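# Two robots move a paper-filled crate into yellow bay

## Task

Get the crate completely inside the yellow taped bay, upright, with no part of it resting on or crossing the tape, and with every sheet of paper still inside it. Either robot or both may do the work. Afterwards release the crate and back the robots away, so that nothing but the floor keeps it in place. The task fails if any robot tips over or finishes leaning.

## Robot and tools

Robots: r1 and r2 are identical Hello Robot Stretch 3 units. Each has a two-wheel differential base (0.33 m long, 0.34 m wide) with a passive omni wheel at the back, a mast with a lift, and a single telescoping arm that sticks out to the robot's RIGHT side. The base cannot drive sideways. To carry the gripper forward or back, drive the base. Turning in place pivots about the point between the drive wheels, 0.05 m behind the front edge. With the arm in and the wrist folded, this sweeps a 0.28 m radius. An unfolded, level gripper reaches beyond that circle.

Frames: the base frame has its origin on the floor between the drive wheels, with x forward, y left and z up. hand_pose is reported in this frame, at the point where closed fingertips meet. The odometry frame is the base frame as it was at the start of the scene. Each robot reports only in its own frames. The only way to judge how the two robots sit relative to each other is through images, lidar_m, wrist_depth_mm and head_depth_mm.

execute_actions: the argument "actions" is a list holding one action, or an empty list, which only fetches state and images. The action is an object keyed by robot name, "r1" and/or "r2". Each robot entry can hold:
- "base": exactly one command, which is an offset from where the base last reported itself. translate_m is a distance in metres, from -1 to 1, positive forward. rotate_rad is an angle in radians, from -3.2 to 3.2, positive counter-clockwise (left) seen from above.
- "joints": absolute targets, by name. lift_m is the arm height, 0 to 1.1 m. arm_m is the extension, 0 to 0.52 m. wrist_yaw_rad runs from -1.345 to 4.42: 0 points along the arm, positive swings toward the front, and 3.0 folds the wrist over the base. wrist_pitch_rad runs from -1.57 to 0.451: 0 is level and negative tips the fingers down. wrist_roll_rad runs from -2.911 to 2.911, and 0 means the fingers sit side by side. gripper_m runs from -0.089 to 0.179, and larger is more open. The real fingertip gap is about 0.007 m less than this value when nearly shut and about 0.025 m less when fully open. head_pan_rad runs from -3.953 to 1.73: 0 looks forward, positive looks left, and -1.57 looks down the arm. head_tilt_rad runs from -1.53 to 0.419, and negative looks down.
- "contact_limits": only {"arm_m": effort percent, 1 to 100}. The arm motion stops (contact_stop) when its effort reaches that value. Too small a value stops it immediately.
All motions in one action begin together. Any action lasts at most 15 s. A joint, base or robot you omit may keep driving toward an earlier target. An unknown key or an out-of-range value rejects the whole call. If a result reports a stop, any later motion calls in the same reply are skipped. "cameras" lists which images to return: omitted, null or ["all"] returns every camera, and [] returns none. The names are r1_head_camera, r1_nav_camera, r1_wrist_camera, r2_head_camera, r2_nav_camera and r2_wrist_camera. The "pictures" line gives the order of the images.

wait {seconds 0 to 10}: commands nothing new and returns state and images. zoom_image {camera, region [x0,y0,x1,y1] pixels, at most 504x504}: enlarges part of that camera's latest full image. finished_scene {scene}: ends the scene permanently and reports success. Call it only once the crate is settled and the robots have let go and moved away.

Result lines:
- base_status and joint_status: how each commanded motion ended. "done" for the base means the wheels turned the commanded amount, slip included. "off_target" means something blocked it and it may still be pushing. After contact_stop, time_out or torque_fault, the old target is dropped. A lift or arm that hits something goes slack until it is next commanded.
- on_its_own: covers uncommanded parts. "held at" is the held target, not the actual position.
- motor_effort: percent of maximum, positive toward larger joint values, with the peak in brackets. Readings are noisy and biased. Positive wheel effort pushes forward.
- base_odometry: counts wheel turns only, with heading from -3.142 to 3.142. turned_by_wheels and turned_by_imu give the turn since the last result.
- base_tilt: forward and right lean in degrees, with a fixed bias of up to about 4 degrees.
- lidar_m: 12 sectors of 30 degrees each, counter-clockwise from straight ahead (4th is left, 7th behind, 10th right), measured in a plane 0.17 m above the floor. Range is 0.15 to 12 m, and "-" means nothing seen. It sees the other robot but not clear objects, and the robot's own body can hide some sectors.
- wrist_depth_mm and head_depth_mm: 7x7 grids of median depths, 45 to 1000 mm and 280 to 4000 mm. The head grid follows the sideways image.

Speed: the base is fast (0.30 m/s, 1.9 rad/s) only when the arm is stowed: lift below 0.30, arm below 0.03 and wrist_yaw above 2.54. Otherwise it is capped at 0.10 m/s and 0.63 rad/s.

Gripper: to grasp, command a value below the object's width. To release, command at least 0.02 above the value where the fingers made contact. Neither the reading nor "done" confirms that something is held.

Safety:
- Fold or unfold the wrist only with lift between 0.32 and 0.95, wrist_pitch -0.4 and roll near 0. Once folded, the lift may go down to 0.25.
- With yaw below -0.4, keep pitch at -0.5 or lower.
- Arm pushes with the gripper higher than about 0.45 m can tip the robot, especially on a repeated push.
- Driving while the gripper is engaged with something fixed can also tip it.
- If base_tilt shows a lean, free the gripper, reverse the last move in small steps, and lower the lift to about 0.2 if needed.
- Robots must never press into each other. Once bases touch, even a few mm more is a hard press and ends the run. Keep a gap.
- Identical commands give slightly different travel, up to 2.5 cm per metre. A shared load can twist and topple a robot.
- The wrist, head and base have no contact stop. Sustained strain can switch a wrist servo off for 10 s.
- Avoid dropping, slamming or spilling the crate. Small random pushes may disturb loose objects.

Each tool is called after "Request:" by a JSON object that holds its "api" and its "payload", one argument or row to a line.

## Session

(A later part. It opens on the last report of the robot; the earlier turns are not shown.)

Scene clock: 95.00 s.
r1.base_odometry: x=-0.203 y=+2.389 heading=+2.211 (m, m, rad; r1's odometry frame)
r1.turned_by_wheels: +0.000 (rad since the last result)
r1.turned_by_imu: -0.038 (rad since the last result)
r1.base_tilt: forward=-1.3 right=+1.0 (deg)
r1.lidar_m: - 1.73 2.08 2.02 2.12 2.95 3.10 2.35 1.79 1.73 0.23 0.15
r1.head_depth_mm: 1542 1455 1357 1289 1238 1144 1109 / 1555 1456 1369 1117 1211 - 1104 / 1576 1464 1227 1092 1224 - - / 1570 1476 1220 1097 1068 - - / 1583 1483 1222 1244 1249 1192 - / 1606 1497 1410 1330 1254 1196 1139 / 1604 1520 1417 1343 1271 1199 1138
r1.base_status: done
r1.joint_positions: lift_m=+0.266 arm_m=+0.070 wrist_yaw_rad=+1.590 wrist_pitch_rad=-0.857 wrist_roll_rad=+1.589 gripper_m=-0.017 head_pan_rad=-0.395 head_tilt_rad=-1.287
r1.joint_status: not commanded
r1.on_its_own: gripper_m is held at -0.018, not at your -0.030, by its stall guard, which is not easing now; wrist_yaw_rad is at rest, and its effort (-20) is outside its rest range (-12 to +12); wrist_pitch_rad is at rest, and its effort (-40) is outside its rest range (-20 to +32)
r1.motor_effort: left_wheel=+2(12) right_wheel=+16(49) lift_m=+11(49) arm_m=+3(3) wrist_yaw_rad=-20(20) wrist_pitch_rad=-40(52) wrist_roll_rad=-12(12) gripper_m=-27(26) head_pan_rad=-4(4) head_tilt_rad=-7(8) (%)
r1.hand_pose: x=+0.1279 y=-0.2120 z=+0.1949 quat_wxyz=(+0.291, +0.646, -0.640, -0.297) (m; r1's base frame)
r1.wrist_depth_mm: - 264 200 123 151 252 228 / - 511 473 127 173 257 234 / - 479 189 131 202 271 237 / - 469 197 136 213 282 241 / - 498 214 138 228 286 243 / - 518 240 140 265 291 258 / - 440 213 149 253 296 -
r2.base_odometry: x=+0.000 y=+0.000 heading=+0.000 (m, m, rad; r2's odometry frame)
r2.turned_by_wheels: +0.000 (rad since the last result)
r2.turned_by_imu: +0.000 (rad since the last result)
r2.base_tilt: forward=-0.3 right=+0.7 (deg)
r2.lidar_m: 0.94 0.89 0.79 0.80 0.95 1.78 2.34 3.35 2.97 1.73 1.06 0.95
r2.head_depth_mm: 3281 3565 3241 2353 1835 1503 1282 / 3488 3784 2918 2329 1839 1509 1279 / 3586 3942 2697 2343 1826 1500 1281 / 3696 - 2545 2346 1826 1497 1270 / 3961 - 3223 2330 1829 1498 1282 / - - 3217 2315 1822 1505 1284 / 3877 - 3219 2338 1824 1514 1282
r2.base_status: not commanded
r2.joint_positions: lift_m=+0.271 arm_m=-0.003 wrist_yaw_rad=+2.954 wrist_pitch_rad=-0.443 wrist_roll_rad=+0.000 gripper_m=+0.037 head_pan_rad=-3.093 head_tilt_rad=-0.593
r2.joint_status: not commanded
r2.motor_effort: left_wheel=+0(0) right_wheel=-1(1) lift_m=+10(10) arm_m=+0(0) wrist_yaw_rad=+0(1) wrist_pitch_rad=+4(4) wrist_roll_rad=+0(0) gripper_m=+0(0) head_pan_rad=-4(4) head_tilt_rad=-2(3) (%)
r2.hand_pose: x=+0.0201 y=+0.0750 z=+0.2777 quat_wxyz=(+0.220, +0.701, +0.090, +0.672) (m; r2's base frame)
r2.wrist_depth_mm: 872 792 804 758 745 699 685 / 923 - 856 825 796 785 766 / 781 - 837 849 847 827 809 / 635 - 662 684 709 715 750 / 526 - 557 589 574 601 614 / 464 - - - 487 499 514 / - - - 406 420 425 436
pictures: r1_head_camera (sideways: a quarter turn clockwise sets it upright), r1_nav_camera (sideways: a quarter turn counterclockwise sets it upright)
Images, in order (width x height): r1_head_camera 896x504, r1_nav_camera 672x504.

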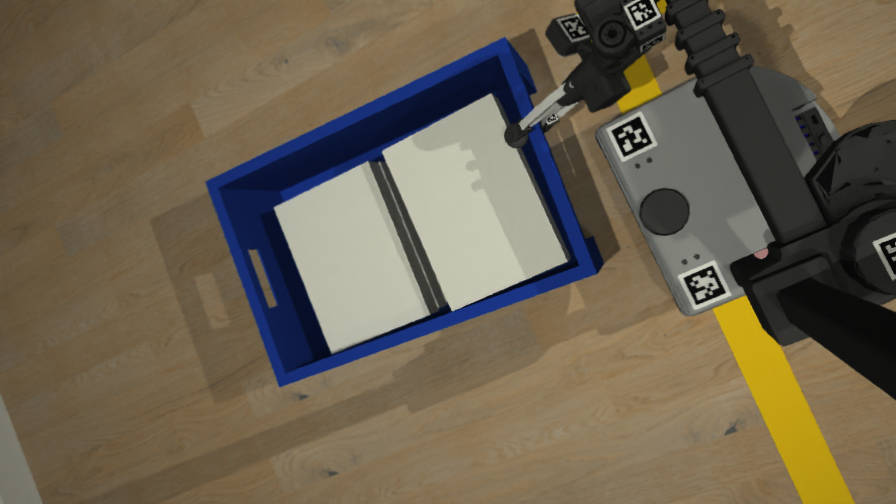

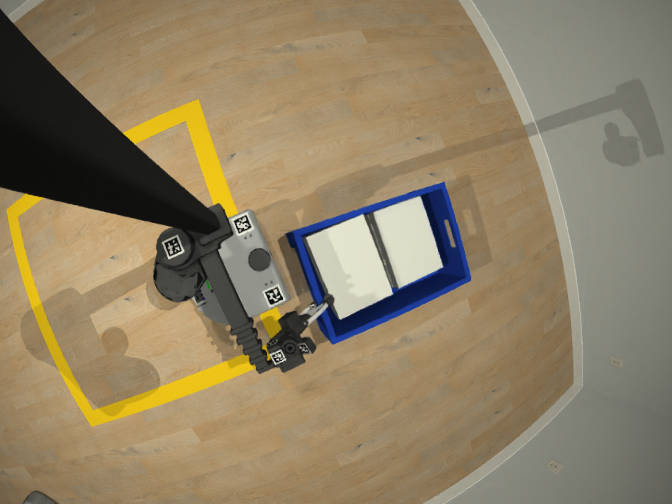

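Request:
{"api": "execute_actions", "payload": {
  "actions": [
    {"r1":{"base":{"rotate_rad":-0.2},"joints":{"wrist_yaw_rad":1.72}}}
  ],
  "cameras": []
}}

Request:
{"api": "execute_actions", "payload": {
  "actions": [
    {"r1":{"base":{"translate_m":-0.45},"joints":{"wrist_yaw_rad":1.6}}}
  ],
  "cameras": ["r1_head_camera"]
}}

Request:
{"api": "execute_actions", "payload": {
  "actions": [
    {"r1":{"base":{"translate_m":-0.4}}}
  ],
  "cameras": []
}}

Request:
{"api": "execute_actions", "payload": {
  "actions": [
    {"r1":{"joints":{"gripper_m":0.09,"lift_m":0.45}}}
  ],
  "cameras": ["r1_head_camera","r1_nav_camera"]
}}

Scene clock: 101.57 s.
r1.base_odometry: x=-0.203 y=+2.389 heading=+2.012 (m, m, rad; r1's odometry frame)
r1.turned_by_wheels: -0.199 (rad since the last result)
r1.turned_by_imu: -0.192 (rad since the last result)
r1.base_tilt: forward=-1.2 right=+1.0 (deg)
r1.lidar_m: - 1.82 2.00 2.02 2.04 2.49 3.12 2.34 1.90 1.73 0.23 0.18
r1.head_depth_mm: 1536 1439 1370 1289 1239 1141 1109 / 1559 1449 1370 1130 1224 - 1104 / 1556 1470 1366 1086 1221 - - / 1569 1497 1221 1096 1054 - - / 1578 1494 1211 1168 1241 1195 - / 1599 1514 1268 1313 1258 1199 1140 / 1607 1518 1418 1349 1267 1197 1146
r1.base_status: rotate_rad off_target (by the wheels' count: -0.1986 of -0.2000)
r1.joint_positions: lift_m=+0.264 arm_m=+0.070 wrist_yaw_rad=+1.733 wrist_pitch_rad=-0.830 wrist_roll_rad=+1.589 gripper_m=-0.017 head_pan_rad=-0.395 head_tilt_rad=-1.287
r1.joint_status: all done
r1.on_its_own: gripper_m is held at -0.018, not at your -0.030, by its stall guard, which is not easing now; right_wheel is at rest, and its effort (-65) is outside its rest range (-18 to +18); wrist_pitch_rad is at rest, and its effort (-52) is outside its rest range (-20 to +32)
r1.motor_effort: left_wheel=+14(18) right_wheel=-65(92) lift_m=+50(52) arm_m=+4(4) wrist_yaw_rad=-12(29) wrist_pitch_rad=-52(59) wrist_roll_rad=-12(12) gripper_m=-26(27) head_pan_rad=-3(4) head_tilt_rad=-7(8) (%)
r1.hand_pose: x=+0.1315 y=-0.1898 z=+0.1975 quat_wxyz=(+0.302, +0.695, -0.595, -0.267) (m; r1's base frame)
r1.wrist_depth_mm: - 741 187 127 158 249 228 / - 384 381 130 177 255 234 / - 556 206 133 202 272 238 / - 513 204 138 210 276 241 / - 545 219 141 221 289 243 / - 539 250 142 257 294 261 / - 478 221 149 234 297 -
r2.base_odometry: x=+0.000 y=+0.000 heading=+0.000 (m, m, rad; r2's odometry frame)
r2.turned_by_wheels: +0.000 (rad since the last result)
r2.turned_by_imu: -0.001 (rad since the last result)
r2.base_tilt: forward=-0.3 right=+0.7 (deg)
r2.lidar_m: 0.95 0.89 0.79 0.80 0.96 1.77 2.34 3.33 2.97 1.73 1.06 0.94
r2.head_depth_mm: 3278 3612 3239 2322 1826 1509 1283 / 3489 3777 2961 2343 1834 1502 1280 / 3597 3938 2638 2320 1830 1498 1280 / 3742 - 2537 2339 1840 1501 1276 / 3930 - 3216 2338 1823 1507 1273 / - - 3190 2329 1829 1503 1270 / 3926 - 3236 2330 1812 1497 1277
r2.base_status: not commanded
r2.joint_positions: lift_m=+0.271 arm_m=-0.003 wrist_yaw_rad=+2.954 wrist_pitch_rad=-0.443 wrist_roll_rad=+0.000 gripper_m=+0.037 head_pan_rad=-3.093 head_tilt_rad=-0.593
r2.joint_status: not commanded
r2.motor_effort: left_wheel=+0(0) right_wheel=-1(1) lift_m=+10(10) arm_m=+0(0) wrist_yaw_rad=-1(1) wrist_pitch_rad=+4(4) wrist_roll_rad=+0(0) gripper_m=-1(1) head_pan_rad=-3(5) head_tilt_rad=-3(3) (%)
r2.hand_pose: x=+0.0201 y=+0.0750 z=+0.2777 quat_wxyz=(+0.220, +0.701, +0.090, +0.672) (m; r2's base frame)
r2.wrist_depth_mm: 861 831 801 753 728 718 686 / 914 - 881 841 775 771 734 / 777 - 832 842 836 845 810 / 623 - 668 683 704 728 780 / 529 - 574 571 586 589 613 / 457 - - - 497 498 515 / - - - 405 417 433 442
pictures: none
No camera images: the call's "cameras" was empty. Leave "cameras" out to get every camera's image.

Scene clock: 107.10 s.
r1.base_odometry: x=-0.011 y=+1.983 heading=+2.013 (m, m, rad; r1's odometry frame)
r1.turned_by_wheels: +0.001 (rad since the last result)
r1.turned_by_imu: +0.001 (rad since the last result)
r1.base_tilt: forward=-1.2 right=+0.9 (deg)
r1.lidar_m: - 2.11 2.13 1.95 1.97 2.42 2.68 1.95 1.99 1.81 0.24 0.15
r1.head_depth_mm: 1538 1444 1360 1284 1248 1143 1113 / 1556 1462 1375 1135 1222 - 1103 / 1551 1471 1235 1085 1225 - - / 1579 1478 1214 1090 1069 - - / 1590 1482 1218 1190 1239 1196 - / 1599 1507 1387 1342 1262 1202 1131 / 1615 1518 1417 1345 1261 1207 1144
r1.base_status: translate_m off_target (by the wheels' count: -0.4499 of -0.4500)
r1.joint_positions: lift_m=+0.264 arm_m=+0.070 wrist_yaw_rad=+1.599 wrist_pitch_rad=-0.830 wrist_roll_rad=+1.581 gripper_m=-0.017 head_pan_rad=-0.395 head_tilt_rad=-1.287
r1.joint_status: all done
r1.on_its_own: gripper_m is held at -0.018, not at your -0.030, by its stall guard, which is not easing now; right_wheel is at rest, and its effort (-61) is outside its rest range (-18 to +18); wrist_pitch_rad is at rest, and its effort (-52) is outside its rest range (-20 to +32)
r1.motor_effort: left_wheel=+11(17) right_wheel=-61(96) lift_m=+50(51) arm_m=+4(9) wrist_yaw_rad=+0(53) wrist_pitch_rad=-52(58) wrist_roll_rad=-7(13) gripper_m=-24(26) head_pan_rad=-4(3) head_tilt_rad=-7(7) (%)
r1.hand_pose: x=+0.1335 y=-0.2103 z=+0.1974 quat_wxyz=(+0.286, +0.654, -0.639, -0.285) (m; r1's base frame)
r1.wrist_depth_mm: - 292 195 126 154 250 231 / - 421 408 130 174 256 233 / - 553 199 134 201 269 237 / - 508 205 138 209 278 239 / - 548 220 140 221 286 243 / - 533 252 141 258 293 252 / - 462 217 149 240 297 262
r2.base_odometry: x=+0.000 y=+0.000 heading=+0.000 (m, m, rad; r2's odometry frame)
r2.turned_by_wheels: +0.000 (rad since the last result)
r2.turned_by_imu: -0.001 (rad since the last result)
r2.base_tilt: forward=-0.3 right=+0.7 (deg)
r2.lidar_m: 0.95 0.89 0.80 0.80 0.95 1.77 1.91 2.03 2.97 1.73 1.06 0.94
r2.head_depth_mm: 3310 3684 3249 2327 1839 1514 1285 / 3426 3737 3227 2351 1837 1506 1272 / 3633 3995 2760 2272 1823 1501 1277 / 3778 - 3202 2259 1820 1500 1274 / 3974 - 2914 2184 1815 1505 1277 / - - 3032 2249 1815 1505 1279 / 3901 - 3198 2328 1823 1507 1276
r2.base_status: not commanded
r2.joint_positions: lift_m=+0.271 arm_m=-0.003 wrist_yaw_rad=+2.954 wrist_pitch_rad=-0.443 wrist_roll_rad=+0.000 gripper_m=+0.037 head_pan_rad=-3.093 head_tilt_rad=-0.593
r2.joint_status: not commanded
r2.motor_effort: left_wheel=+0(0) right_wheel=-1(1) lift_m=+10(10) arm_m=+0(0) wrist_yaw_rad=-1(2) wrist_pitch_rad=+5(4) wrist_roll_rad=+0(0) gripper_m=+0(1) head_pan_rad=-4(4) head_tilt_rad=-2(2) (%)
r2.hand_pose: x=+0.0201 y=+0.0750 z=+0.2777 quat_wxyz=(+0.220, +0.701, +0.090, +0.672) (m; r2's base frame)
r2.wrist_depth_mm: 847 806 776 805 717 705 680 / 953 - 837 811 797 779 749 / 774 - 841 853 854 841 795 / 615 - 659 676 724 741 748 / 526 - 571 571 592 587 615 / 449 - - - 493 497 507 / - - - 410 414 426 438
pictures: r1_head_camera (sideways: a quarter turn clockwise sets it upright)
Images, in order (width x height): r1_head_camera 896x504.

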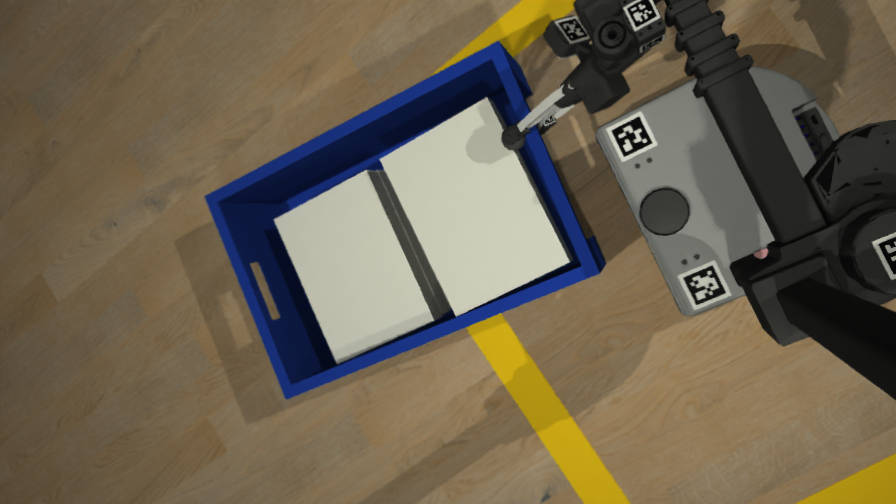

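Scene clock: 112.10 s.
r1.base_odometry: x=+0.161 y=+1.622 heading=+2.015 (m, m, rad; r1's odometry frame)
r1.turned_by_wheels: +0.001 (rad since the last result)
r1.turned_by_imu: +0.001 (rad since the last result)
r1.base_tilt: forward=-1.1 right=+1.0 (deg)
r1.lidar_m: 0.16 2.49 2.08 1.88 1.90 2.32 2.29 2.30 1.69 1.87 0.24 0.16
r1.head_depth_mm: 1535 1454 1358 1283 1244 1144 1108 / 1562 1451 1356 1138 1218 - 1104 / 1564 1470 1220 1093 1217 - - / 1574 1472 1210 1102 1207 - - / 1598 1489 1218 1284 1246 1186 - / 1603 1502 1402 1333 1257 1198 1144 / 1610 1502 1420 1341 1267 1206 1141
r1.base_status: translate_m off_target (by the wheels' count: -0.3999 of -0.4000)
r1.joint_positions: lift_m=+0.264 arm_m=+0.070 wrist_yaw_rad=+1.592 wrist_pitch_rad=-0.830 wrist_roll_rad=+1.587 gripper_m=-0.017 head_pan_rad=-0.395 head_tilt_rad=-1.287
r1.joint_status: not commanded
r1.on_its_own: gripper_m is held at -0.018, not at your -0.030, by its stall guard, which is not easing now; right_wheel is at rest, and its effort (-60) is outside its rest range (-18 to +18); wrist_pitch_rad is at rest, and its effort (-52) is outside its rest range (-20 to +32)
r1.motor_effort: left_wheel=+10(12) right_wheel=-60(88) lift_m=+50(50) arm_m=+3(4) wrist_yaw_rad=+8(8) wrist_pitch_rad=-52(57) wrist_roll_rad=-11(11) gripper_m=-25(25) head_pan_rad=-4(4) head_tilt_rad=-6(7) (%)
r1.hand_pose: x=+0.1335 y=-0.2115 z=+0.1974 quat_wxyz=(+0.283, +0.651, -0.643, -0.288) (m; r1's base frame)
r1.wrist_depth_mm: - 286 215 122 143 225 230 / - 538 522 126 165 249 234 / - 473 195 131 194 270 236 / - 510 204 136 206 278 238 / - 549 219 140 223 288 243 / - 518 250 141 266 295 253 / - 449 219 151 246 298 264
r2.base_odometry: x=+0.000 y=+0.000 heading=+0.000 (m, m, rad; r2's odometry frame)
r2.turned_by_wheels: +0.000 (rad since the last result)
r2.turned_by_imu: -0.001 (rad since the last result)
r2.base_tilt: forward=-0.3 right=+0.8 (deg)
r2.lidar_m: 0.95 0.90 0.79 0.80 0.95 1.77 1.57 1.70 2.96 1.73 1.06 0.94
r2.head_depth_mm: 3363 3619 3229 2346 1825 1502 1280 / 3458 3789 3267 2346 1830 1505 1279 / 3614 3925 3224 2227 1820 1512 1274 / 3736 - 3236 2056 1843 1502 1281 / 3922 - 3239 2008 1817 1502 1271 / - - 3232 1980 1817 1505 1272 / 3905 3981 1810 2069 1817 1500 1271
r2.base_status: not commanded
r2.joint_positions: lift_m=+0.271 arm_m=-0.003 wrist_yaw_rad=+2.954 wrist_pitch_rad=-0.443 wrist_roll_rad=+0.000 gripper_m=+0.037 head_pan_rad=-3.093 head_tilt_rad=-0.593
r2.joint_status: not commanded
r2.motor_effort: left_wheel=-1(1) right_wheel=-1(1) lift_m=+10(10) arm_m=+0(0) wrist_yaw_rad=+0(0) wrist_pitch_rad=+4(4) wrist_roll_rad=+0(0) gripper_m=-1(1) head_pan_rad=-4(5) head_tilt_rad=-2(2) (%)
r2.hand_pose: x=+0.0201 y=+0.0750 z=+0.2777 quat_wxyz=(+0.220, +0.701, +0.090, +0.672) (m; r2's base frame)
r2.wrist_depth_mm: 844 800 798 751 737 720 706 / 938 - 849 819 797 767 739 / 766 - 849 882 845 837 783 / 626 - 678 684 726 733 774 / 513 - 563 581 580 606 625 / 458 - - - 495 503 514 / - - - 410 417 431 438
pictures: none
No camera images: the call's "cameras" was empty. Leave "cameras" out to get every camera's image.

Scene clock: 113.73 s.
r1.base_odometry: x=+0.161 y=+1.621 heading=+2.014 (m, m, rad; r1's odometry frame)
r1.turned_by_wheels: -0.001 (rad since the last result)
r1.turned_by_imu: -0.001 (rad since the last result)
r1.base_tilt: forward=-1.2 right=+1.0 (deg)
r1.lidar_m: 0.15 2.49 2.08 1.89 1.90 2.32 2.29 2.30 1.69 1.87 0.24 0.16
r1.head_depth_mm: 1534 1446 1365 1286 1245 1146 1106 / 1539 1456 1363 1132 1221 - 1100 / 1548 1460 1221 1093 1217 - - / 1592 1478 1211 1102 1192 - - / 1595 1490 1212 1287 1256 1188 - / 1597 1506 1406 1325 1261 1191 1139 / 1614 1511 1419 1338 1267 1204 1146
r1.base_status: not commanded
r1.joint_positions: lift_m=+0.270 arm_m=+0.070 wrist_yaw_rad=+1.598 wrist_pitch_rad=-0.800 wrist_roll_rad=+1.587 gripper_m=+0.090 head_pan_rad=-0.395 head_tilt_rad=-1.287
r1.joint_status: lift_m contact_stop (moved +0.005 of +0.186); the others done
r1.on_its_own: lift_m is slack since a contact_stop, until your next command for it (your +0.450 is given up); right_wheel is at rest, and its effort (-30) is outside its rest range (-18 to +18); wrist_pitch_rad is at rest, and its effort (-65) is outside its rest range (-20 to +32)
r1.motor_effort: left_wheel=+6(15) right_wheel=-30(81) lift_m=+32(69) arm_m=+3(4) wrist_yaw_rad=+2(9) wrist_pitch_rad=-65(65) wrist_roll_rad=-11(11) gripper_m=+20(97) head_pan_rad=-3(3) head_tilt_rad=-8(8) (%)
r1.hand_pose: x=+0.1397 y=-0.2104 z=+0.2076 quat_wxyz=(+0.274, +0.658, -0.645, -0.277) (m; r1's base frame)
r1.wrist_depth_mm: - 353 227 189 123 182 236 / - 529 562 422 130 208 238 / - 536 224 170 169 264 243 / - 565 234 176 179 272 244 / - 593 243 176 194 284 249 / - 571 220 180 150 289 260 / - - 249 187 228 300 263
r2.base_odometry: x=+0.000 y=+0.000 heading=+0.000 (m, m, rad; r2's odometry frame)
r2.turned_by_wheels: +0.000 (rad since the last result)
r2.turned_by_imu: +0.000 (rad since the last result)
r2.base_tilt: forward=-0.3 right=+0.8 (deg)
r2.lidar_m: 0.95 0.89 0.79 0.80 0.95 1.77 1.56 1.70 2.97 1.73 1.06 0.94
r2.head_depth_mm: 3301 3605 3266 2331 1826 1512 1286 / 3485 3773 3234 2337 1845 1506 1277 / 3594 3986 3242 2211 1825 1502 1277 / 3774 - 3225 2071 1828 1501 1274 / 3960 - 3213 2043 1828 1504 1279 / - - 3232 1957 1814 1499 1281 / 3968 - 1814 2062 1822 1504 1274
r2.base_status: not commanded
r2.joint_positions: lift_m=+0.271 arm_m=-0.003 wrist_yaw_rad=+2.954 wrist_pitch_rad=-0.443 wrist_roll_rad=+0.000 gripper_m=+0.037 head_pan_rad=-3.093 head_tilt_rad=-0.593
r2.joint_status: not commanded
r2.motor_effort: left_wheel=+0(0) right_wheel=-1(1) lift_m=+10(10) arm_m=+0(0) wrist_yaw_rad=-2(1) wrist_pitch_rad=+4(4) wrist_roll_rad=+0(0) gripper_m=+0(0) head_pan_rad=-4(4) head_tilt_rad=-3(2) (%)
r2.hand_pose: x=+0.0201 y=+0.0750 z=+0.2777 quat_wxyz=(+0.220, +0.701, +0.090, +0.672) (m; r2's base frame)
r2.wrist_depth_mm: 855 790 805 759 740 719 694 / 910 - 861 839 809 770 744 / 755 - 828 865 843 822 815 / 623 - 662 677 709 721 744 / 510 - 560 571 584 599 601 / 458 - - - 495 493 519 / - - - 405 412 426 436
pictures: r1_head_camera (sideways: a quarter turn clockwise sets it upright), r1_nav_camera (sideways: a quarter turn counterclockwise sets it upright)
Images, in order (width x height): r1_head_camera 896x504, r1_nav_camera 672x504.

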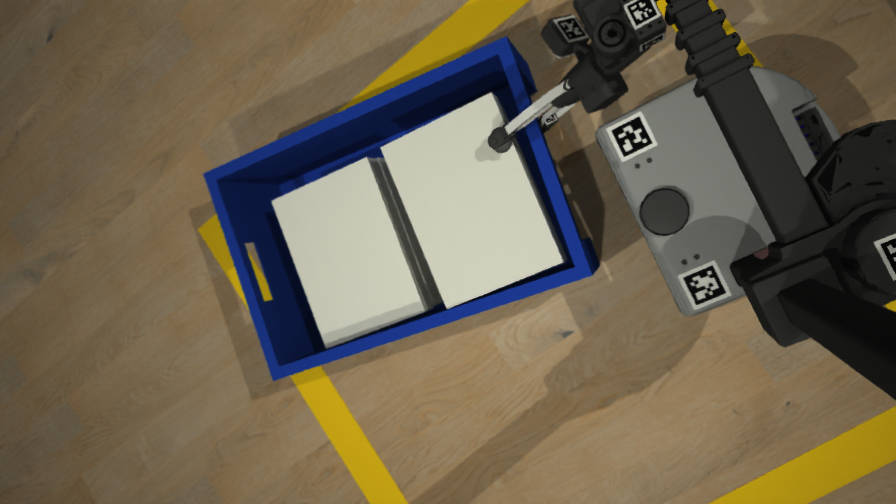

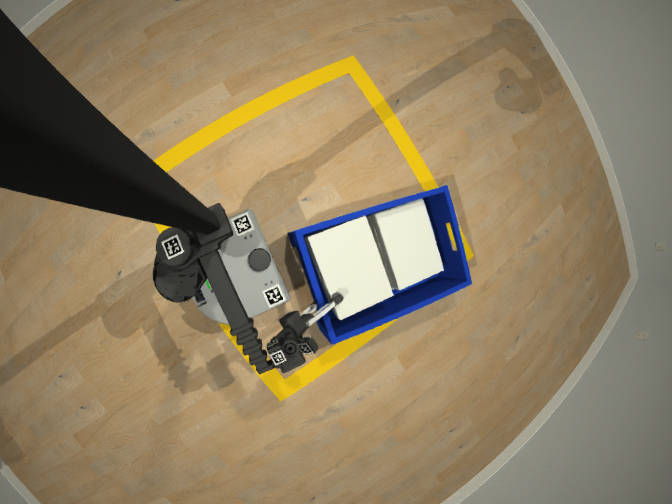

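Request:
{"api": "execute_actions", "payload": {
  "actions": [
    {"r1":{"base":{"translate_m":0.015},"joints":{"gripper_m":-0.02,"lift_m":0.264}}}
  ],
  "cameras": []
}}

Request:
{"api": "execute_actions", "payload": {
  "actions": [
    {"r1":{"base":{"translate_m":-0.19}}}
  ],
  "cameras": []
}}

Request:
{"api": "execute_actions", "payload": {
  "actions": [
    {"r1":{"base":{"rotate_rad":0.35}}}
  ],
  "cameras": ["r1_head_camera","r1_nav_camera","r2_head_camera"]
}}

Scene clock: 122.63 s.
r1.base_odometry: x=+0.155 y=+1.635 heading=+2.014 (m, m, rad; r1's odometry frame)
r1.turned_by_wheels: +0.000 (rad since the last result)
r1.turned_by_imu: -0.007 (rad since the last result)
r1.base_tilt: forward=-1.3 right=+1.0 (deg)
r1.lidar_m: - 2.49 2.09 1.89 1.90 2.31 2.30 2.31 1.70 0.36 0.22 0.15
r1.head_depth_mm: 1547 1439 1362 1289 1240 1141 1103 / 1549 1465 1361 1108 1216 - 1102 / 1549 1468 1217 1090 1216 - - / 1579 1483 1214 1095 1063 - - / 1577 1491 1222 1289 1243 1194 - / 1603 1502 1403 1333 1268 1182 1140 / 1610 1513 1430 1335 1271 1196 1141
r1.base_status: done
r1.joint_positions: lift_m=+0.277 arm_m=+0.070 wrist_yaw_rad=+1.604 wrist_pitch_rad=-0.844 wrist_roll_rad=+1.587 gripper_m=-0.019 head_pan_rad=-0.395 head_tilt_rad=-1.287
r1.joint_status: lift_m contact_stop (moved +0.007 of -0.006); the others done
r1.on_its_own: wrist_pitch_rad is held at -0.782, not at your -0.950, by its stall guard, which is not easing now; lift_m is slack since a contact_stop, until your next command for it (your +0.264 is given up); right_wheel is at rest, and its effort (+21) is outside its rest range (-18 to +18)
r1.motor_effort: left_wheel=-1(8) right_wheel=+21(32) lift_m=+33(33) arm_m=+3(3) wrist_yaw_rad=-5(4) wrist_pitch_rad=+27(27) wrist_roll_rad=-11(11) gripper_m=-26(97) head_pan_rad=-4(4) head_tilt_rad=-8(6) (%)
r1.hand_pose: x=+0.1305 y=-0.2097 z=+0.2080 quat_wxyz=(+0.290, +0.653, -0.637, -0.290) (m; r1's base frame)
r1.wrist_depth_mm: - 294 224 187 123 199 239 / - 542 514 406 130 229 240 / - 475 210 166 174 272 245 / - 503 217 171 185 280 248 / - 547 227 144 200 287 252 / - 513 253 143 242 298 266 / - 445 251 185 231 300 -
r2.base_odometry: x=+0.000 y=+0.000 heading=+0.000 (m, m, rad; r2's odometry frame)
r2.turned_by_wheels: +0.000 (rad since the last result)
r2.turned_by_imu: -0.002 (rad since the last result)
r2.base_tilt: forward=-0.3 right=+0.7 (deg)
r2.lidar_m: 0.95 0.89 0.80 0.80 0.96 1.78 1.57 1.70 2.97 1.73 1.06 0.94
r2.head_depth_mm: 3303 3564 3235 2327 1826 1499 1283 / 3445 3759 3220 2335 1832 1505 1282 / 3634 3952 3242 2218 1830 1500 1283 / 3762 - 3248 2062 1825 1491 1284 / 3933 - 3240 2002 1830 1501 1277 / - - 3257 1956 1828 1499 1275 / 3911 3999 1810 2150 1825 1497 1274
r2.base_status: not commanded
r2.joint_positions: lift_m=+0.271 arm_m=-0.003 wrist_yaw_rad=+2.954 wrist_pitch_rad=-0.443 wrist_roll_rad=+0.000 gripper_m=+0.037 head_pan_rad=-3.093 head_tilt_rad=-0.593
r2.joint_status: not commanded
r2.motor_effort: left_wheel=+0(0) right_wheel=-1(1) lift_m=+10(10) arm_m=+0(0) wrist_yaw_rad=+0(0) wrist_pitch_rad=+4(4) wrist_roll_rad=+0(0) gripper_m=-1(0) head_pan_rad=-4(4) head_tilt_rad=-2(2) (%)
r2.hand_pose: x=+0.0201 y=+0.0750 z=+0.2777 quat_wxyz=(+0.220, +0.701, +0.090, +0.672) (m; r2's base frame)
r2.wrist_depth_mm: 887 815 790 750 735 700 678 / 930 - 859 843 814 765 758 / 761 - 847 834 844 801 791 / 627 - 667 685 701 730 772 / 522 - 561 576 580 589 623 / 458 - - - 492 502 502 / - - - 406 417 433 437
pictures: none
No camera images: the call's "cameras" was empty. Leave "cameras" out to get every camera's image.

not run: a stop came earlier in this reply.

not run: a stop came earlier in this reply.

Request:
{"api": "execute_actions", "payload": {
  "actions": [
    {"r1":{"base":{"translate_m":-0.19},"joints":{"wrist_pitch_rad":-0.9,"lift_m":0.272}}}
  ],
  "cameras": ["r1_head_camera"]
}}

Request:
{"api": "execute_actions", "payload": {
  "actions": [
    {"r1":{"base":{"rotate_rad":0.35}}}
  ],
  "cameras": ["r1_head_camera","r1_nav_camera","r2_head_camera"]
}}

Scene clock: 132.73 s.
r1.base_odometry: x=+0.236 y=+1.464 heading=+2.015 (m, m, rad; r1's odometry frame)
r1.turned_by_wheels: +0.001 (rad since the last result)
r1.turned_by_imu: +0.001 (rad since the last result)
r1.base_tilt: forward=-1.1 right=+1.0 (deg)
r1.lidar_m: 0.16 2.65 2.05 1.86 1.87 2.28 2.12 2.13 1.58 1.90 0.27 0.18
r1.head_depth_mm: 1543 1444 1362 1292 1235 1143 1110 / 1549 1446 1364 1105 1221 - 1101 / 1567 1473 1218 1089 1222 - - / 1587 1475 1222 1095 1223 - - / 1586 1496 1229 1287 1248 1199 - / 1599 1514 1395 1340 1257 1193 1137 / 1588 1511 1413 1337 1265 1206 1146
r1.base_status: translate_m off_target (by the wheels' count: -0.1899 of -0.1900)
r1.joint_positions: lift_m=+0.256 arm_m=+0.070 wrist_yaw_rad=+1.592 wrist_pitch_rad=-0.759 wrist_roll_rad=+1.590 gripper_m=-0.014 head_pan_rad=-0.395 head_tilt_rad=-1.287
r1.joint_status: lift_m contact_stop (moved -0.021 of -0.005); wrist_pitch_rad off_target (ended at -0.759, target -0.900)
r1.on_its_own: gripper_m is held at -0.014, not at your -0.020, by its stall guard, which is not easing now; lift_m is slack since a contact_stop, until your next command for it (your +0.272 is given up); right_wheel is at rest, and its effort (-59) is outside its rest range (-18 to +18); wrist_pitch_rad is at rest, and its effort (-61) is outside its rest range (-20 to +32)
r1.motor_effort: left_wheel=+8(20) right_wheel=-59(90) lift_m=+33(61) arm_m=+3(3) wrist_yaw_rad=+8(7) wrist_pitch_rad=-61(62) wrist_roll_rad=-13(13) gripper_m=-19(24) head_pan_rad=-3(4) head_tilt_rad=-6(8) (%)
r1.hand_pose: x=+0.1477 y=-0.2113 z=+0.2005 quat_wxyz=(+0.259, +0.661, -0.652, -0.266) (m; r1's base frame)
r1.wrist_depth_mm: - 428 219 126 142 202 229 / - 553 575 130 163 225 232 / - 576 216 134 188 259 234 / - 591 225 140 199 269 237 / - 613 237 144 215 283 243 / - 573 285 146 249 293 243 / - - 258 160 244 301 247
r2.base_odometry: x=+0.000 y=+0.000 heading=+0.000 (m, m, rad; r2's odometry frame)
r2.turned_by_wheels: +0.000 (rad since the last result)
r2.turned_by_imu: -0.001 (rad since the last result)
r2.base_tilt: forward=-0.3 right=+0.7 (deg)
r2.lidar_m: 0.95 0.90 0.79 0.80 0.95 1.78 1.44 1.54 2.96 1.74 1.06 0.94
r2.head_depth_mm: 3327 3562 3251 2327 1837 1500 1282 / 3518 3806 3220 2323 1827 1516 1279 / 3624 3945 3193 2200 1833 1503 1283 / 3790 - 3203 2082 1828 1499 1282 / 3904 - 3225 1937 1819 1501 1272 / - - 3279 2020 1778 1496 1276 / 3893 - 3210 1860 1712 1493 1277
r2.base_status: not commanded
r2.joint_positions: lift_m=+0.271 arm_m=-0.003 wrist_yaw_rad=+2.954 wrist_pitch_rad=-0.443 wrist_roll_rad=+0.000 gripper_m=+0.037 head_pan_rad=-3.093 head_tilt_rad=-0.593
r2.joint_status: not commanded
r2.motor_effort: left_wheel=+0(0) right_wheel=-1(1) lift_m=+10(10) arm_m=+0(0) wrist_yaw_rad=-1(1) wrist_pitch_rad=+4(4) wrist_roll_rad=+0(1) gripper_m=+0(0) head_pan_rad=-4(4) head_tilt_rad=-2(2) (%)
r2.hand_pose: x=+0.0201 y=+0.0750 z=+0.2777 quat_wxyz=(+0.220, +0.701, +0.090, +0.672) (m; r2's base frame)
r2.wrist_depth_mm: 892 826 806 766 742 713 681 / 928 - 858 855 795 784 729 / 763 - 847 857 828 844 806 / 623 - 669 691 708 730 775 / 515 - 570 573 576 575 596 / 454 - - - 493 505 513 / - - - 413 415 435 441
pictures: r1_head_camera (sideways: a quarter turn clockwise sets it upright)
Images, in order (width x height): r1_head_camera 896x504.

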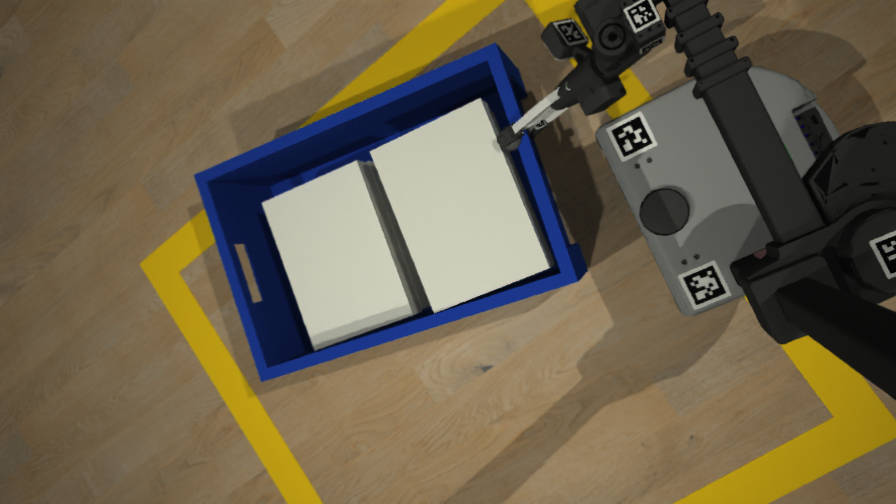

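not run: a stop came earlier in this reply.

Request:
{"api": "execute_actions", "payload": {
  "actions": [
    {"r1":{"base":{"rotate_rad":0.35}}}
  ],
  "cameras": ["r1_head_camera","r2_head_camera"]
}}

Scene clock: 139.17 s.
r1.base_odometry: x=+0.236 y=+1.463 heading=+2.364 (m, m, rad; r1's odometry frame)
r1.turned_by_wheels: +0.349 (rad since the last result)
r1.turned_by_imu: +0.188 (rad since the last result)
r1.base_tilt: forward=-1.3 right=+0.9 (deg)
r1.lidar_m: 0.18 2.57 1.91 1.86 1.94 2.17 2.09 1.57 1.58 0.35 0.26 0.20
r1.head_depth_mm: 1531 1450 1364 1206 1229 1149 1110 / 1559 1469 1226 1090 1214 - 1102 / 1568 1468 1212 1082 1228 - - / 1565 1480 1210 1099 1224 - - / 1588 1491 1388 1327 1249 1189 - / 1596 1503 1409 1333 1261 1193 1141 / 1591 1520 1423 1335 1272 1204 1148
r1.base_status: rotate_rad off_target (by the wheels' count: +0.3489 of +0.3500)
r1.joint_positions: lift_m=+0.267 arm_m=+0.071 wrist_yaw_rad=+1.500 wrist_pitch_rad=-0.786 wrist_roll_rad=+1.592 gripper_m=-0.014 head_pan_rad=-0.395 head_tilt_rad=-1.287
r1.joint_status: not commanded
r1.on_its_own: wrist_pitch_rad is held at -0.742, not at your -0.900, by its stall guard, which is not easing now; gripper_m is held at -0.014, not at your -0.020, by its stall guard, which is not easing now; lift_m is slack since a contact_stop, until your next command for it (your +0.272 is given up); left_wheel is at rest, and its effort (-22) is outside its rest range (-18 to +18); right_wheel is at rest, and its effort (+38) is outside its rest range (-18 to +18); wrist_yaw_rad is at rest, and its effort (+97) is outside its rest range (-12 to +12)
r1.motor_effort: left_wheel=-22(23) right_wheel=+38(51) lift_m=+32(33) arm_m=-12(12) wrist_yaw_rad=+97(95) wrist_pitch_rad=+19(20) wrist_roll_rad=-14(20) gripper_m=-16(16) head_pan_rad=-4(4) head_tilt_rad=-7(7) (%)
r1.hand_pose: x=+0.1421 y=-0.2277 z=+0.2072 quat_wxyz=(+0.254, +0.626, -0.679, -0.287) (m; r1's base frame)
r1.wrist_depth_mm: - 432 319 243 118 170 233 / - 538 526 174 126 209 238 / - 542 223 169 169 262 241 / - 563 230 172 184 275 243 / - 574 240 144 211 283 247 / - 506 266 145 262 297 252 / - - 271 158 249 302 258
r2.base_odometry: x=+0.000 y=+0.000 heading=+0.000 (m, m, rad; r2's odometry frame)
r2.turned_by_wheels: +0.000 (rad since the last result)
r2.turned_by_imu: -0.001 (rad since the last result)
r2.base_tilt: forward=-0.3 right=+0.8 (deg)
r2.lidar_m: 0.95 0.89 0.80 0.80 0.95 1.77 1.44 1.54 2.97 1.73 1.06 0.94
r2.head_depth_mm: 3306 3602 3240 2331 1835 1503 1275 / 3464 3831 3234 2342 1839 1509 1281 / 3598 3898 3221 2201 1832 1503 1280 / 3731 - 3224 2073 1818 1508 1276 / 3958 - 3205 1958 1827 1499 1283 / - - 3221 1997 1762 1491 1278 / 3925 - 3180 1892 1703 1499 1275
r2.base_status: not commanded
r2.joint_positions: lift_m=+0.271 arm_m=-0.003 wrist_yaw_rad=+2.954 wrist_pitch_rad=-0.443 wrist_roll_rad=+0.000 gripper_m=+0.037 head_pan_rad=-3.093 head_tilt_rad=-0.593
r2.joint_status: not commanded
r2.motor_effort: left_wheel=+0(0) right_wheel=-1(1) lift_m=+9(10) arm_m=+0(0) wrist_yaw_rad=-1(1) wrist_pitch_rad=+4(4) wrist_roll_rad=+0(0) gripper_m=+0(1) head_pan_rad=-4(4) head_tilt_rad=-2(2) (%)
r2.hand_pose: x=+0.0201 y=+0.0750 z=+0.2777 quat_wxyz=(+0.220, +0.701, +0.090, +0.672) (m; r2's base frame)
r2.wrist_depth_mm: 894 817 779 778 738 710 680 / 935 - 870 847 797 776 756 / 788 - 847 850 847 817 791 / 640 - 653 679 726 733 751 / 519 - 563 570 578 595 605 / 457 - - - 486 491 511 / - - - 408 417 435 437
pictures: r1_head_camera (sideways: a quarter turn clockwise sets it upright), r2_head_camera (sideways: a quarter turn clockwise sets it upright)
Images, in order (width x height): r1_head_camera 896x504, r2_head_camera 896x504.

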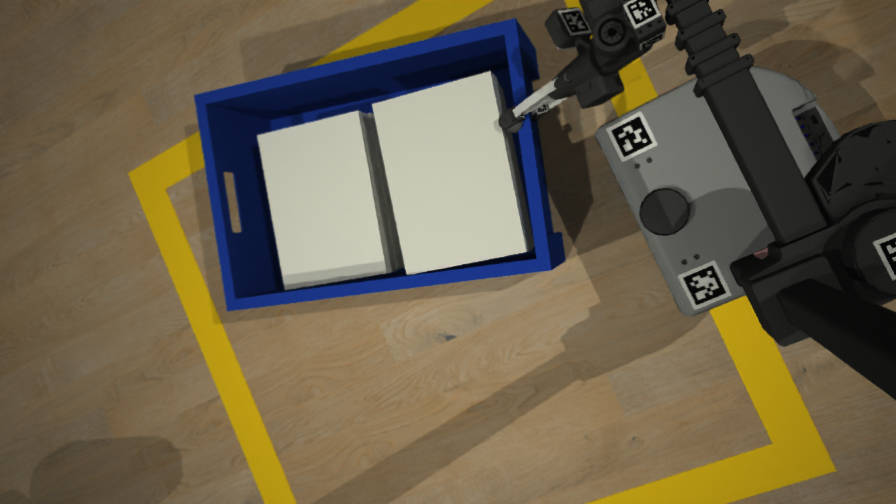

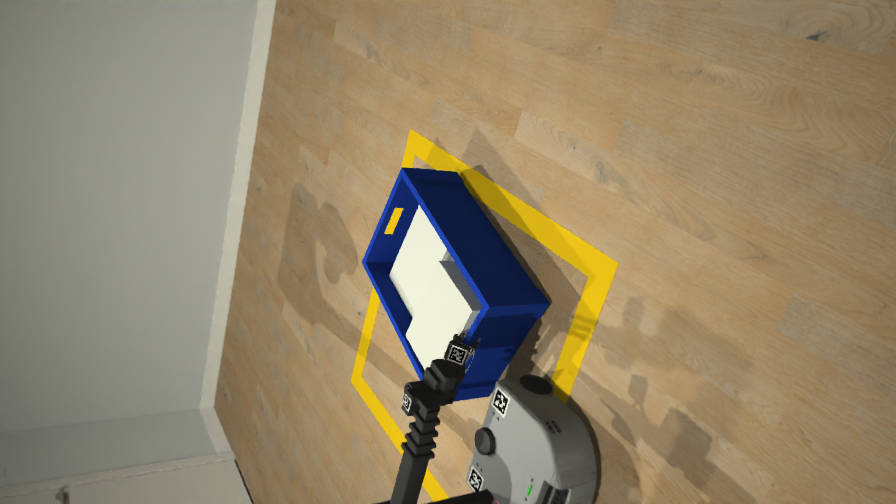

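Request:
{"api": "execute_actions", "payload": {
  "actions": [
    {"r1":{"base":{"rotate_rad":-0.12},"joints":{"gripper_m":0.09,"wrist_yaw_rad":1.55,"wrist_pitch_rad":-0.8}},"r2":{"base":{"rotate_rad":2.8},"joints":{"head_pan_rad":0,"head_tilt_rad":-1.1}}}
  ],
  "cameras": []
}}

Request:
{"api": "execute_actions", "payload": {
  "actions": [
    {"r1":{"joints":{"lift_m":0.45}},"r2":{"base":{"translate_m":0.9}}}
  ],
  "cameras": []
}}

Request:
{"api": "execute_actions", "payload": {
  "actions": [
    {"r1":{"base":{"translate_m":-0.4}},"r2":{"base":{"translate_m":0.8}}}
  ],
  "cameras": []
}}

Request:
{"api": "execute_actions", "payload": {
  "actions": [
    {"r2":{"base":{"rotate_rad":1.52}}}
  ],
  "cameras": ["r1_head_camera","r2_head_camera"]
}}

Scene clock: 150.63 s.
r1.base_odometry: x=+0.236 y=+1.464 heading=+2.244 (m, m, rad; r1's odometry frame)
r1.turned_by_wheels: -0.119 (rad since the last result)
r1.turned_by_imu: -0.117 (rad since the last result)
r1.base_tilt: forward=-1.3 right=+1.0 (deg)
r1.lidar_m: 0.18 2.70 1.99 1.86 1.89 2.24 2.09 1.53 1.54 1.90 0.27 0.19
r1.head_depth_mm: 1536 1444 1363 1275 1245 1144 1104 / 1549 1450 1304 1105 1229 - 1104 / 1567 1465 1204 1092 1225 - - / 1563 1467 1216 1093 1220 - - / 1589 1489 1240 1301 1255 1188 - / 1609 1500 1404 1339 1255 1195 1140 / 1610 1511 1412 1342 1267 1205 1136
r1.base_status: done
r1.joint_positions: lift_m=+0.261 arm_m=+0.070 wrist_yaw_rad=+1.554 wrist_pitch_rad=-0.683 wrist_roll_rad=+1.590 gripper_m=+0.090 head_pan_rad=-0.395 head_tilt_rad=-1.287
r1.joint_status: wrist_pitch_rad off_target (ended at -0.683, target -0.800); the others done
r1.on_its_own: lift_m is slack since a contact_stop, until your next command for it (your +0.272 is given up); right_wheel is at rest, and its effort (-27) is outside its rest range (-18 to +18); wrist_pitch_rad is at rest, and its effort (-51) is outside its rest range (-20 to +32)
r1.motor_effort: left_wheel=+8(13) right_wheel=-27(77) lift_m=+33(59) arm_m=-1(4) wrist_yaw_rad=-4(34) wrist_pitch_rad=-51(50) wrist_roll_rad=-13(14) gripper_m=+16(89) head_pan_rad=-3(4) head_tilt_rad=-6(8) (%)
r1.hand_pose: x=+0.1620 y=-0.2182 z=+0.2190 quat_wxyz=(+0.229, +0.658, -0.674, -0.245) (m; r1's base frame)
r1.wrist_depth_mm: - - 283 237 121 148 214 / - - 599 451 125 173 230 / - - 283 180 132 211 247 / - - 300 185 137 231 249 / - - 310 191 144 253 252 / - - 271 198 144 283 256 / - - 320 203 211 301 259
r2.base_odometry: x=+0.000 y=+0.000 heading=+2.800 (m, m, rad; r2's odometry frame)
r2.turned_by_wheels: +2.800 (rad since the last result)
r2.turned_by_imu: +2.818 (rad since the last result)
r2.base_tilt: forward=-0.3 right=+0.7 (deg)
r2.lidar_m: 2.62 1.44 1.57 2.97 1.41 1.00 0.94 0.97 0.84 0.80 0.82 1.08
r2.head_depth_mm: 2018 1771 1580 1431 1306 1201 1123 / 2007 1781 1588 1433 1307 1205 1141 / 2020 1782 1592 1436 1317 1209 1147 / 2034 1789 1597 1443 1316 1209 1156 / 2038 1798 1603 1446 1317 1206 1150 / 2036 1801 1613 1447 1325 1214 1125 / 1840 1800 1614 1452 1330 1222 1128
r2.base_status: done
r2.joint_positions: lift_m=+0.271 arm_m=-0.003 wrist_yaw_rad=+2.954 wrist_pitch_rad=-0.443 wrist_roll_rad=+0.000 gripper_m=+0.037 head_pan_rad=-0.007 head_tilt_rad=-1.087
r2.joint_status: all done
r2.motor_effort: left_wheel=-2(6) right_wheel=+1(8) lift_m=+10(10) arm_m=+0(0) wrist_yaw_rad=-1(1) wrist_pitch_rad=+4(4) wrist_roll_rad=+0(0) gripper_m=+0(1) head_pan_rad=+3(47) head_tilt_rad=-4(23) (%)
r2.hand_pose: x=+0.0201 y=+0.0749 z=+0.2777 quat_wxyz=(+0.220, +0.701, +0.090, +0.672) (m; r2's base frame)
r2.wrist_depth_mm: - - - - - - - / - - - - - - - / 777 - 856 864 899 956 - / 615 - 649 681 705 741 765 / 510 - 558 572 575 589 614 / 459 - - - 497 503 515 / - - - 406 417 429 442
pictures: none
No camera images: the call's "cameras" was empty. Leave "cameras" out to get every camera's image.

Scene clock: 155.47 s.
r1.base_odometry: x=+0.236 y=+1.464 heading=+2.245 (m, m, rad; r1's odometry frame)
r1.turned_by_wheels: +0.000 (rad since the last result)
r1.turned_by_imu: +0.000 (rad since the last result)
r1.base_tilt: forward=-1.2 right=+1.0 (deg)
r1.lidar_m: 0.17 2.70 1.98 1.86 1.89 2.24 2.09 2.12 2.05 1.04 0.26 0.19
r1.head_depth_mm: 1530 1445 1362 1278 1236 1141 1108 / 1546 1452 1267 1106 1224 - 1106 / 1552 1463 1224 1088 1222 - - / 1577 1485 1220 1096 1221 - - / 1578 1485 1236 1308 1250 1192 - / 1589 1494 1404 1323 1249 1195 1133 / 1616 1522 1420 1343 1272 1201 1146
r1.base_status: not commanded
r1.joint_positions: lift_m=+0.267 arm_m=+0.070 wrist_yaw_rad=+1.549 wrist_pitch_rad=-0.695 wrist_roll_rad=+1.590 gripper_m=+0.090 head_pan_rad=-0.395 head_tilt_rad=-1.287
r1.joint_status: lift_m contact_stop (moved +0.006 of +0.189)
r1.on_its_own: lift_m is slack since a contact_stop, until your next command for it (your +0.450 is given up); right_wheel is at rest, and its effort (-42) is outside its rest range (-18 to +18); wrist_pitch_rad is at rest, and its effort (-46) is outside its rest range (-20 to +32)
r1.motor_effort: left_wheel=+8(19) right_wheel=-42(89) lift_m=+33(69) arm_m=-1(1) wrist_yaw_rad=+0(4) wrist_pitch_rad=-46(60) wrist_roll_rad=-13(13) gripper_m=+10(15) head_pan_rad=-3(4) head_tilt_rad=-7(8) (%)
r1.hand_pose: x=+0.1599 y=-0.2191 z=+0.2233 quat_wxyz=(+0.232, +0.655, -0.674, -0.249) (m; r1's base frame)
r1.wrist_depth_mm: - - 292 233 121 143 212 / - 595 593 461 125 172 230 / - - 286 183 132 207 249 / - - 300 189 137 225 253 / - - 314 196 143 250 255 / - - 275 199 144 285 260 / - - 321 206 157 297 263
r2.base_odometry: x=-0.848 y=+0.302 heading=+2.800 (m, m, rad; r2's odometry frame)
r2.turned_by_wheels: +0.000 (rad since the last result)
r2.turned_by_imu: +0.002 (rad since the last result)
r2.base_tilt: forward=-0.3 right=+0.7 (deg)
r2.lidar_m: 2.50 1.01 0.85 1.15 2.74 1.93 1.83 1.12 0.79 0.75 0.77 1.03
r2.head_depth_mm: 2008 1749 1578 1431 1310 1202 1124 / 2011 1766 1576 1441 1308 1201 1137 / 2015 1777 1593 1442 1318 1209 1147 / 2037 1793 1596 1439 1318 1209 1152 / 2036 1804 1606 1452 1314 1218 1150 / 2042 1796 1612 1448 1325 1211 1124 / 2049 1811 1619 1462 1330 1220 1126
r2.base_status: done
r2.joint_positions: lift_m=+0.271 arm_m=-0.003 wrist_yaw_rad=+2.954 wrist_pitch_rad=-0.443 wrist_roll_rad=+0.000 gripper_m=+0.037 head_pan_rad=-0.007 head_tilt_rad=-1.088
r2.joint_status: not commanded
r2.motor_effort: left_wheel=-2(6) right_wheel=+1(6) lift_m=+10(10) arm_m=-1(0) wrist_yaw_rad=-1(1) wrist_pitch_rad=+4(4) wrist_roll_rad=+0(1) gripper_m=-1(0) head_pan_rad=+3(4) head_tilt_rad=-4(4) (%)
r2.hand_pose: x=+0.0201 y=+0.0749 z=+0.2777 quat_wxyz=(+0.220, +0.701, +0.090, +0.672) (m; r2's base frame)
r2.wrist_depth_mm: - - - - - - - / - - - - 900 873 866 / 796 - 834 902 909 918 946 / 632 - 657 693 711 730 764 / 515 - 564 577 587 584 607 / 458 - - - 495 501 517 / - - - 408 417 426 439
pictures: none
No camera images: the call's "cameras" was empty. Leave "cameras" out to get every camera's image.

not run: a stop came earlier in this reply.

not run: a stop came earlier in this reply.

Outer finger is probably under the rim.

Request:
{"api": "execute_actions", "payload": {
  "actions": [
    {"r1":{"joints":{"gripper_m":0.17,"wrist_pitch_rad":-0.9}},"r2":{"base":{"translate_m":0.8}}}
  ],
  "cameras": ["r1_wrist_camera"]
}}

Request:
{"api": "execute_actions", "payload": {
  "actions": [
    {"r1":{"joints":{"lift_m":0.48}},"r2":{"base":{"rotate_rad":1.52}}}
  ],
  "cameras": ["r1_wrist_camera","r2_head_camera"]
}}

Scene clock: 163.90 s.
r1.base_odometry: x=+0.236 y=+1.464 heading=+2.245 (m, m, rad; r1's odometry frame)
r1.turned_by_wheels: +0.000 (rad since the last result)
r1.turned_by_imu: +0.000 (rad since the last result)
r1.base_tilt: forward=-1.2 right=+1.0 (deg)
r1.lidar_m: 0.17 2.70 1.99 1.86 1.89 2.24 2.09 2.12 2.03 1.90 0.26 0.19
r1.head_depth_mm: 1539 1461 1370 1294 1234 1150 1107 / 1556 1452 1272 1103 1218 - 1104 / 1563 1477 1216 1090 1226 - - / 1591 1471 1212 1095 1224 - - / 1582 1488 1237 1303 1248 1184 - / 1617 1507 1401 1326 1254 1191 1146 / 1613 1503 1426 1333 1272 1207 1140
r1.base_status: not commanded
r1.joint_positions: lift_m=+0.269 arm_m=+0.070 wrist_yaw_rad=+1.548 wrist_pitch_rad=-0.649 wrist_roll_rad=+1.590 gripper_m=+0.169 head_pan_rad=-0.395 head_tilt_rad=-1.287
r1.joint_status: wrist_pitch_rad off_target (ended at -0.649, target -0.900); the others done
r1.on_its_own: lift_m is slack since a contact_stop, until your next command for it (your +0.450 is given up); right_wheel is at rest, and its effort (-53) is outside its rest range (-18 to +18); wrist_pitch_rad is at rest, and its effort (-100) is outside its rest range (-20 to +32)
r1.motor_effort: left_wheel=+10(11) right_wheel=-53(61) lift_m=+33(34) arm_m=-1(1) wrist_yaw_rad=+1(1) wrist_pitch_rad=-100(100) wrist_roll_rad=-13(13) gripper_m=+32(98) head_pan_rad=-4(3) head_tilt_rad=-6(6) (%)
r1.hand_pose: x=+0.1680 y=-0.2194 z=+0.2338 quat_wxyz=(+0.217, +0.660, -0.680, -0.234) (m; r1's base frame)
r1.wrist_depth_mm: - - 367 242 179 120 166 / - - 603 492 174 139 200 / - - 503 207 137 173 238 / - - 530 214 139 188 249 / - - 563 220 142 209 262 / - - 493 229 151 250 266 / - - 424 236 156 247 271
r2.base_odometry: x=-1.602 y=+0.570 heading=+2.800 (m, m, rad; r2's odometry frame)
r2.turned_by_wheels: +0.000 (rad since the last result)
r2.turned_by_imu: +0.001 (rad since the last result)
r2.base_tilt: forward=-0.3 right=+0.7 (deg)
r2.lidar_m: 2.13 2.19 2.91 0.66 0.77 2.77 2.63 1.07 0.75 0.72 0.74 0.98
r2.head_depth_mm: 1993 1765 1574 1432 1311 1199 1124 / 2018 1786 1586 1441 1313 1202 1139 / 2028 1776 1601 1435 1319 1205 1153 / 2025 1784 1591 1446 1310 1209 1156 / 2039 1782 1588 1444 1323 1217 1148 / 2052 1807 1615 1459 1324 1212 1126 / 2054 1802 1611 1454 1328 1217 1129
r2.base_status: done
r2.joint_positions: lift_m=+0.271 arm_m=-0.003 wrist_yaw_rad=+2.954 wrist_pitch_rad=-0.443 wrist_roll_rad=+0.000 gripper_m=+0.037 head_pan_rad=-0.007 head_tilt_rad=-1.088
r2.joint_status: not commanded
r2.motor_effort: left_wheel=-2(6) right_wheel=+1(6) lift_m=+10(10) arm_m=-1(0) wrist_yaw_rad=-1(1) wrist_pitch_rad=+4(4) wrist_roll_rad=+0(0) gripper_m=+0(0) head_pan_rad=+3(3) head_tilt_rad=-4(4) (%)
r2.hand_pose: x=+0.0201 y=+0.0749 z=+0.2777 quat_wxyz=(+0.220, +0.701, +0.090, +0.672) (m; r2's base frame)
r2.wrist_depth_mm: 680 897 961 - - - - / 766 - 717 - - - - / 768 - 778 847 918 967 - / 619 - 665 686 699 742 761 / 520 - 556 578 580 591 616 / 464 - - - 488 499 504 / - - - 414 415 438 440
pictures: r1_wrist_camera
Images, in order (width x height): r1_wrist_camera 644x364.

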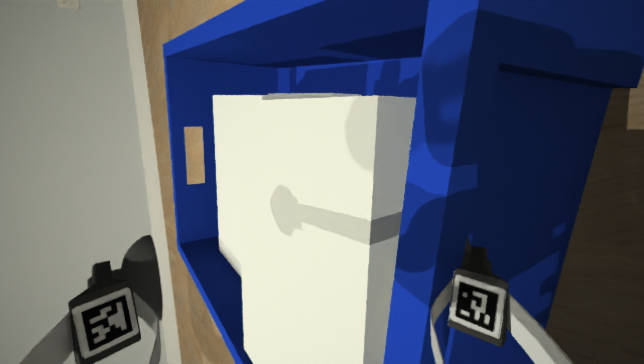

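Scene clock: 166.03 s.
r1.base_odometry: x=+0.236 y=+1.464 heading=+2.244 (m, m, rad; r1's odometry frame)
r1.turned_by_wheels: -0.001 (rad since the last result)
r1.turned_by_imu: -0.001 (rad since the last result)
r1.base_tilt: forward=-1.2 right=+1.0 (deg)
r1.lidar_m: 2.70 2.70 1.99 1.85 1.88 2.25 2.09 2.12 2.04 0.31 0.20 0.15
r1.head_depth_mm: 1542 1453 1375 1278 1205 1168 1103 / 1554 1452 1308 1094 1219 - 1111 / 1552 1464 1214 1090 1159 - - / 1574 1474 1217 1104 1060 - - / 1589 1492 1227 1319 1249 1196 - / 1613 1500 1413 1336 1260 1189 1142 / 1612 1498 1437 1342 1264 1201 1146
r1.base_status: not commanded
r1.joint_positions: lift_m=+0.296 arm_m=+0.070 wrist_yaw_rad=+1.546 wrist_pitch_rad=-0.779 wrist_roll_rad=+1.583 gripper_m=+0.170 head_pan_rad=-0.395 head_tilt_rad=-1.287
r1.joint_status: lift_m contact_stop (moved +0.027 of +0.211)
r1.on_its_own: lift_m is slack since a contact_stop, until your next command for it (your +0.480 is given up); right_wheel is at rest, and its effort (-22) is outside its rest range (-18 to +18); wrist_pitch_rad is at rest, and its effort (-52) is outside its rest range (-20 to +32); wrist_pitch_rad moved -0.130 toward your old target -0.900
r1.motor_effort: left_wheel=+4(15) right_wheel=-22(93) lift_m=+33(69) arm_m=-1(1) wrist_yaw_rad=+3(4) wrist_pitch_rad=-52(100) wrist_roll_rad=-8(13) gripper_m=+16(30) head_pan_rad=-4(3) head_tilt_rad=-7(7) (%)
r1.hand_pose: x=+0.1438 y=-0.2193 z=+0.2378 quat_wxyz=(+0.262, +0.644, -0.664, -0.276) (m; r1's base frame)
r1.wrist_depth_mm: - - 289 248 226 113 155 / - 550 581 445 367 117 215 / - - 292 202 169 122 254 / - - 304 208 173 128 262 / - 649 317 213 178 133 270 / - 531 331 218 182 135 277 / - - 345 225 182 231 272
r2.base_odometry: x=-1.602 y=+0.570 heading=-1.964 (m, m, rad; r2's odometry frame)
r2.turned_by_wheels: +1.520 (rad since the last result)
r2.turned_by_imu: +1.529 (rad since the last result)
r2.base_tilt: forward=-0.3 right=+0.7 (deg)
r2.lidar_m: 0.66 0.74 2.83 2.63 1.15 0.77 0.72 0.73 0.92 1.99 2.16 2.74
r2.head_depth_mm: 1995 1766 1574 1425 1301 1201 1118 / 2004 1780 1587 1437 1307 1205 1137 / 2033 1773 1558 1440 1315 1206 1147 / 2023 1792 1418 1383 1316 1210 1156 / 2029 1791 1420 1407 1320 1211 1148 / 2046 1810 1361 1433 1321 1215 1124 / 2053 1625 1364 1435 1322 1220 1125
r2.base_status: done
r2.joint_positions: lift_m=+0.271 arm_m=-0.003 wrist_yaw_rad=+2.954 wrist_pitch_rad=-0.443 wrist_roll_rad=+0.000 gripper_m=+0.037 head_pan_rad=-0.007 head_tilt_rad=-1.088
r2.joint_status: not commanded
r2.motor_effort: left_wheel=-2(6) right_wheel=+1(8) lift_m=+10(10) arm_m=-1(1) wrist_yaw_rad=-1(0) wrist_pitch_rad=+4(4) wrist_roll_rad=+0(0) gripper_m=-1(0) head_pan_rad=+4(4) head_tilt_rad=-4(5) (%)
r2.hand_pose: x=+0.0201 y=+0.0749 z=+0.2777 quat_wxyz=(+0.220, +0.701, +0.090, +0.672) (m; r2's base frame)
r2.wrist_depth_mm: - - - - - - - / - - - - - - - / 777 - 833 850 940 937 743 / 637 - 661 676 731 737 724 / 523 - 583 583 583 595 613 / 459 - - - 494 505 516 / - - - 402 412 424 442
pictures: r1_wrist_camera, r2_head_camera (sideways: a quarter turn clockwise sets it upright)
Images, in order (width x height): r1_wrist_camera 644x364, r2_head_camera 896x504.

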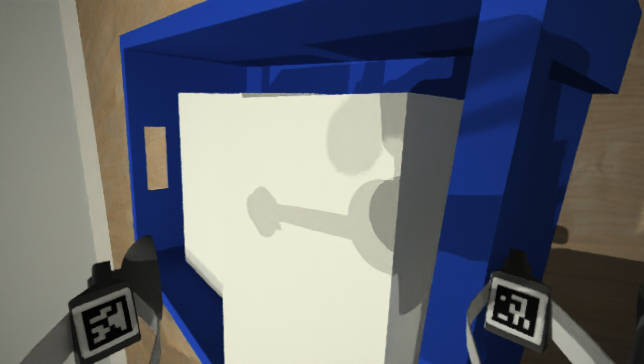

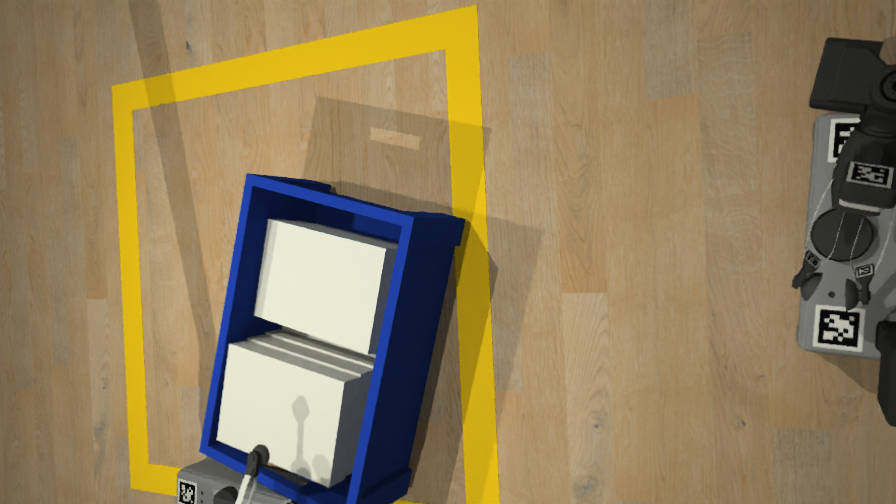

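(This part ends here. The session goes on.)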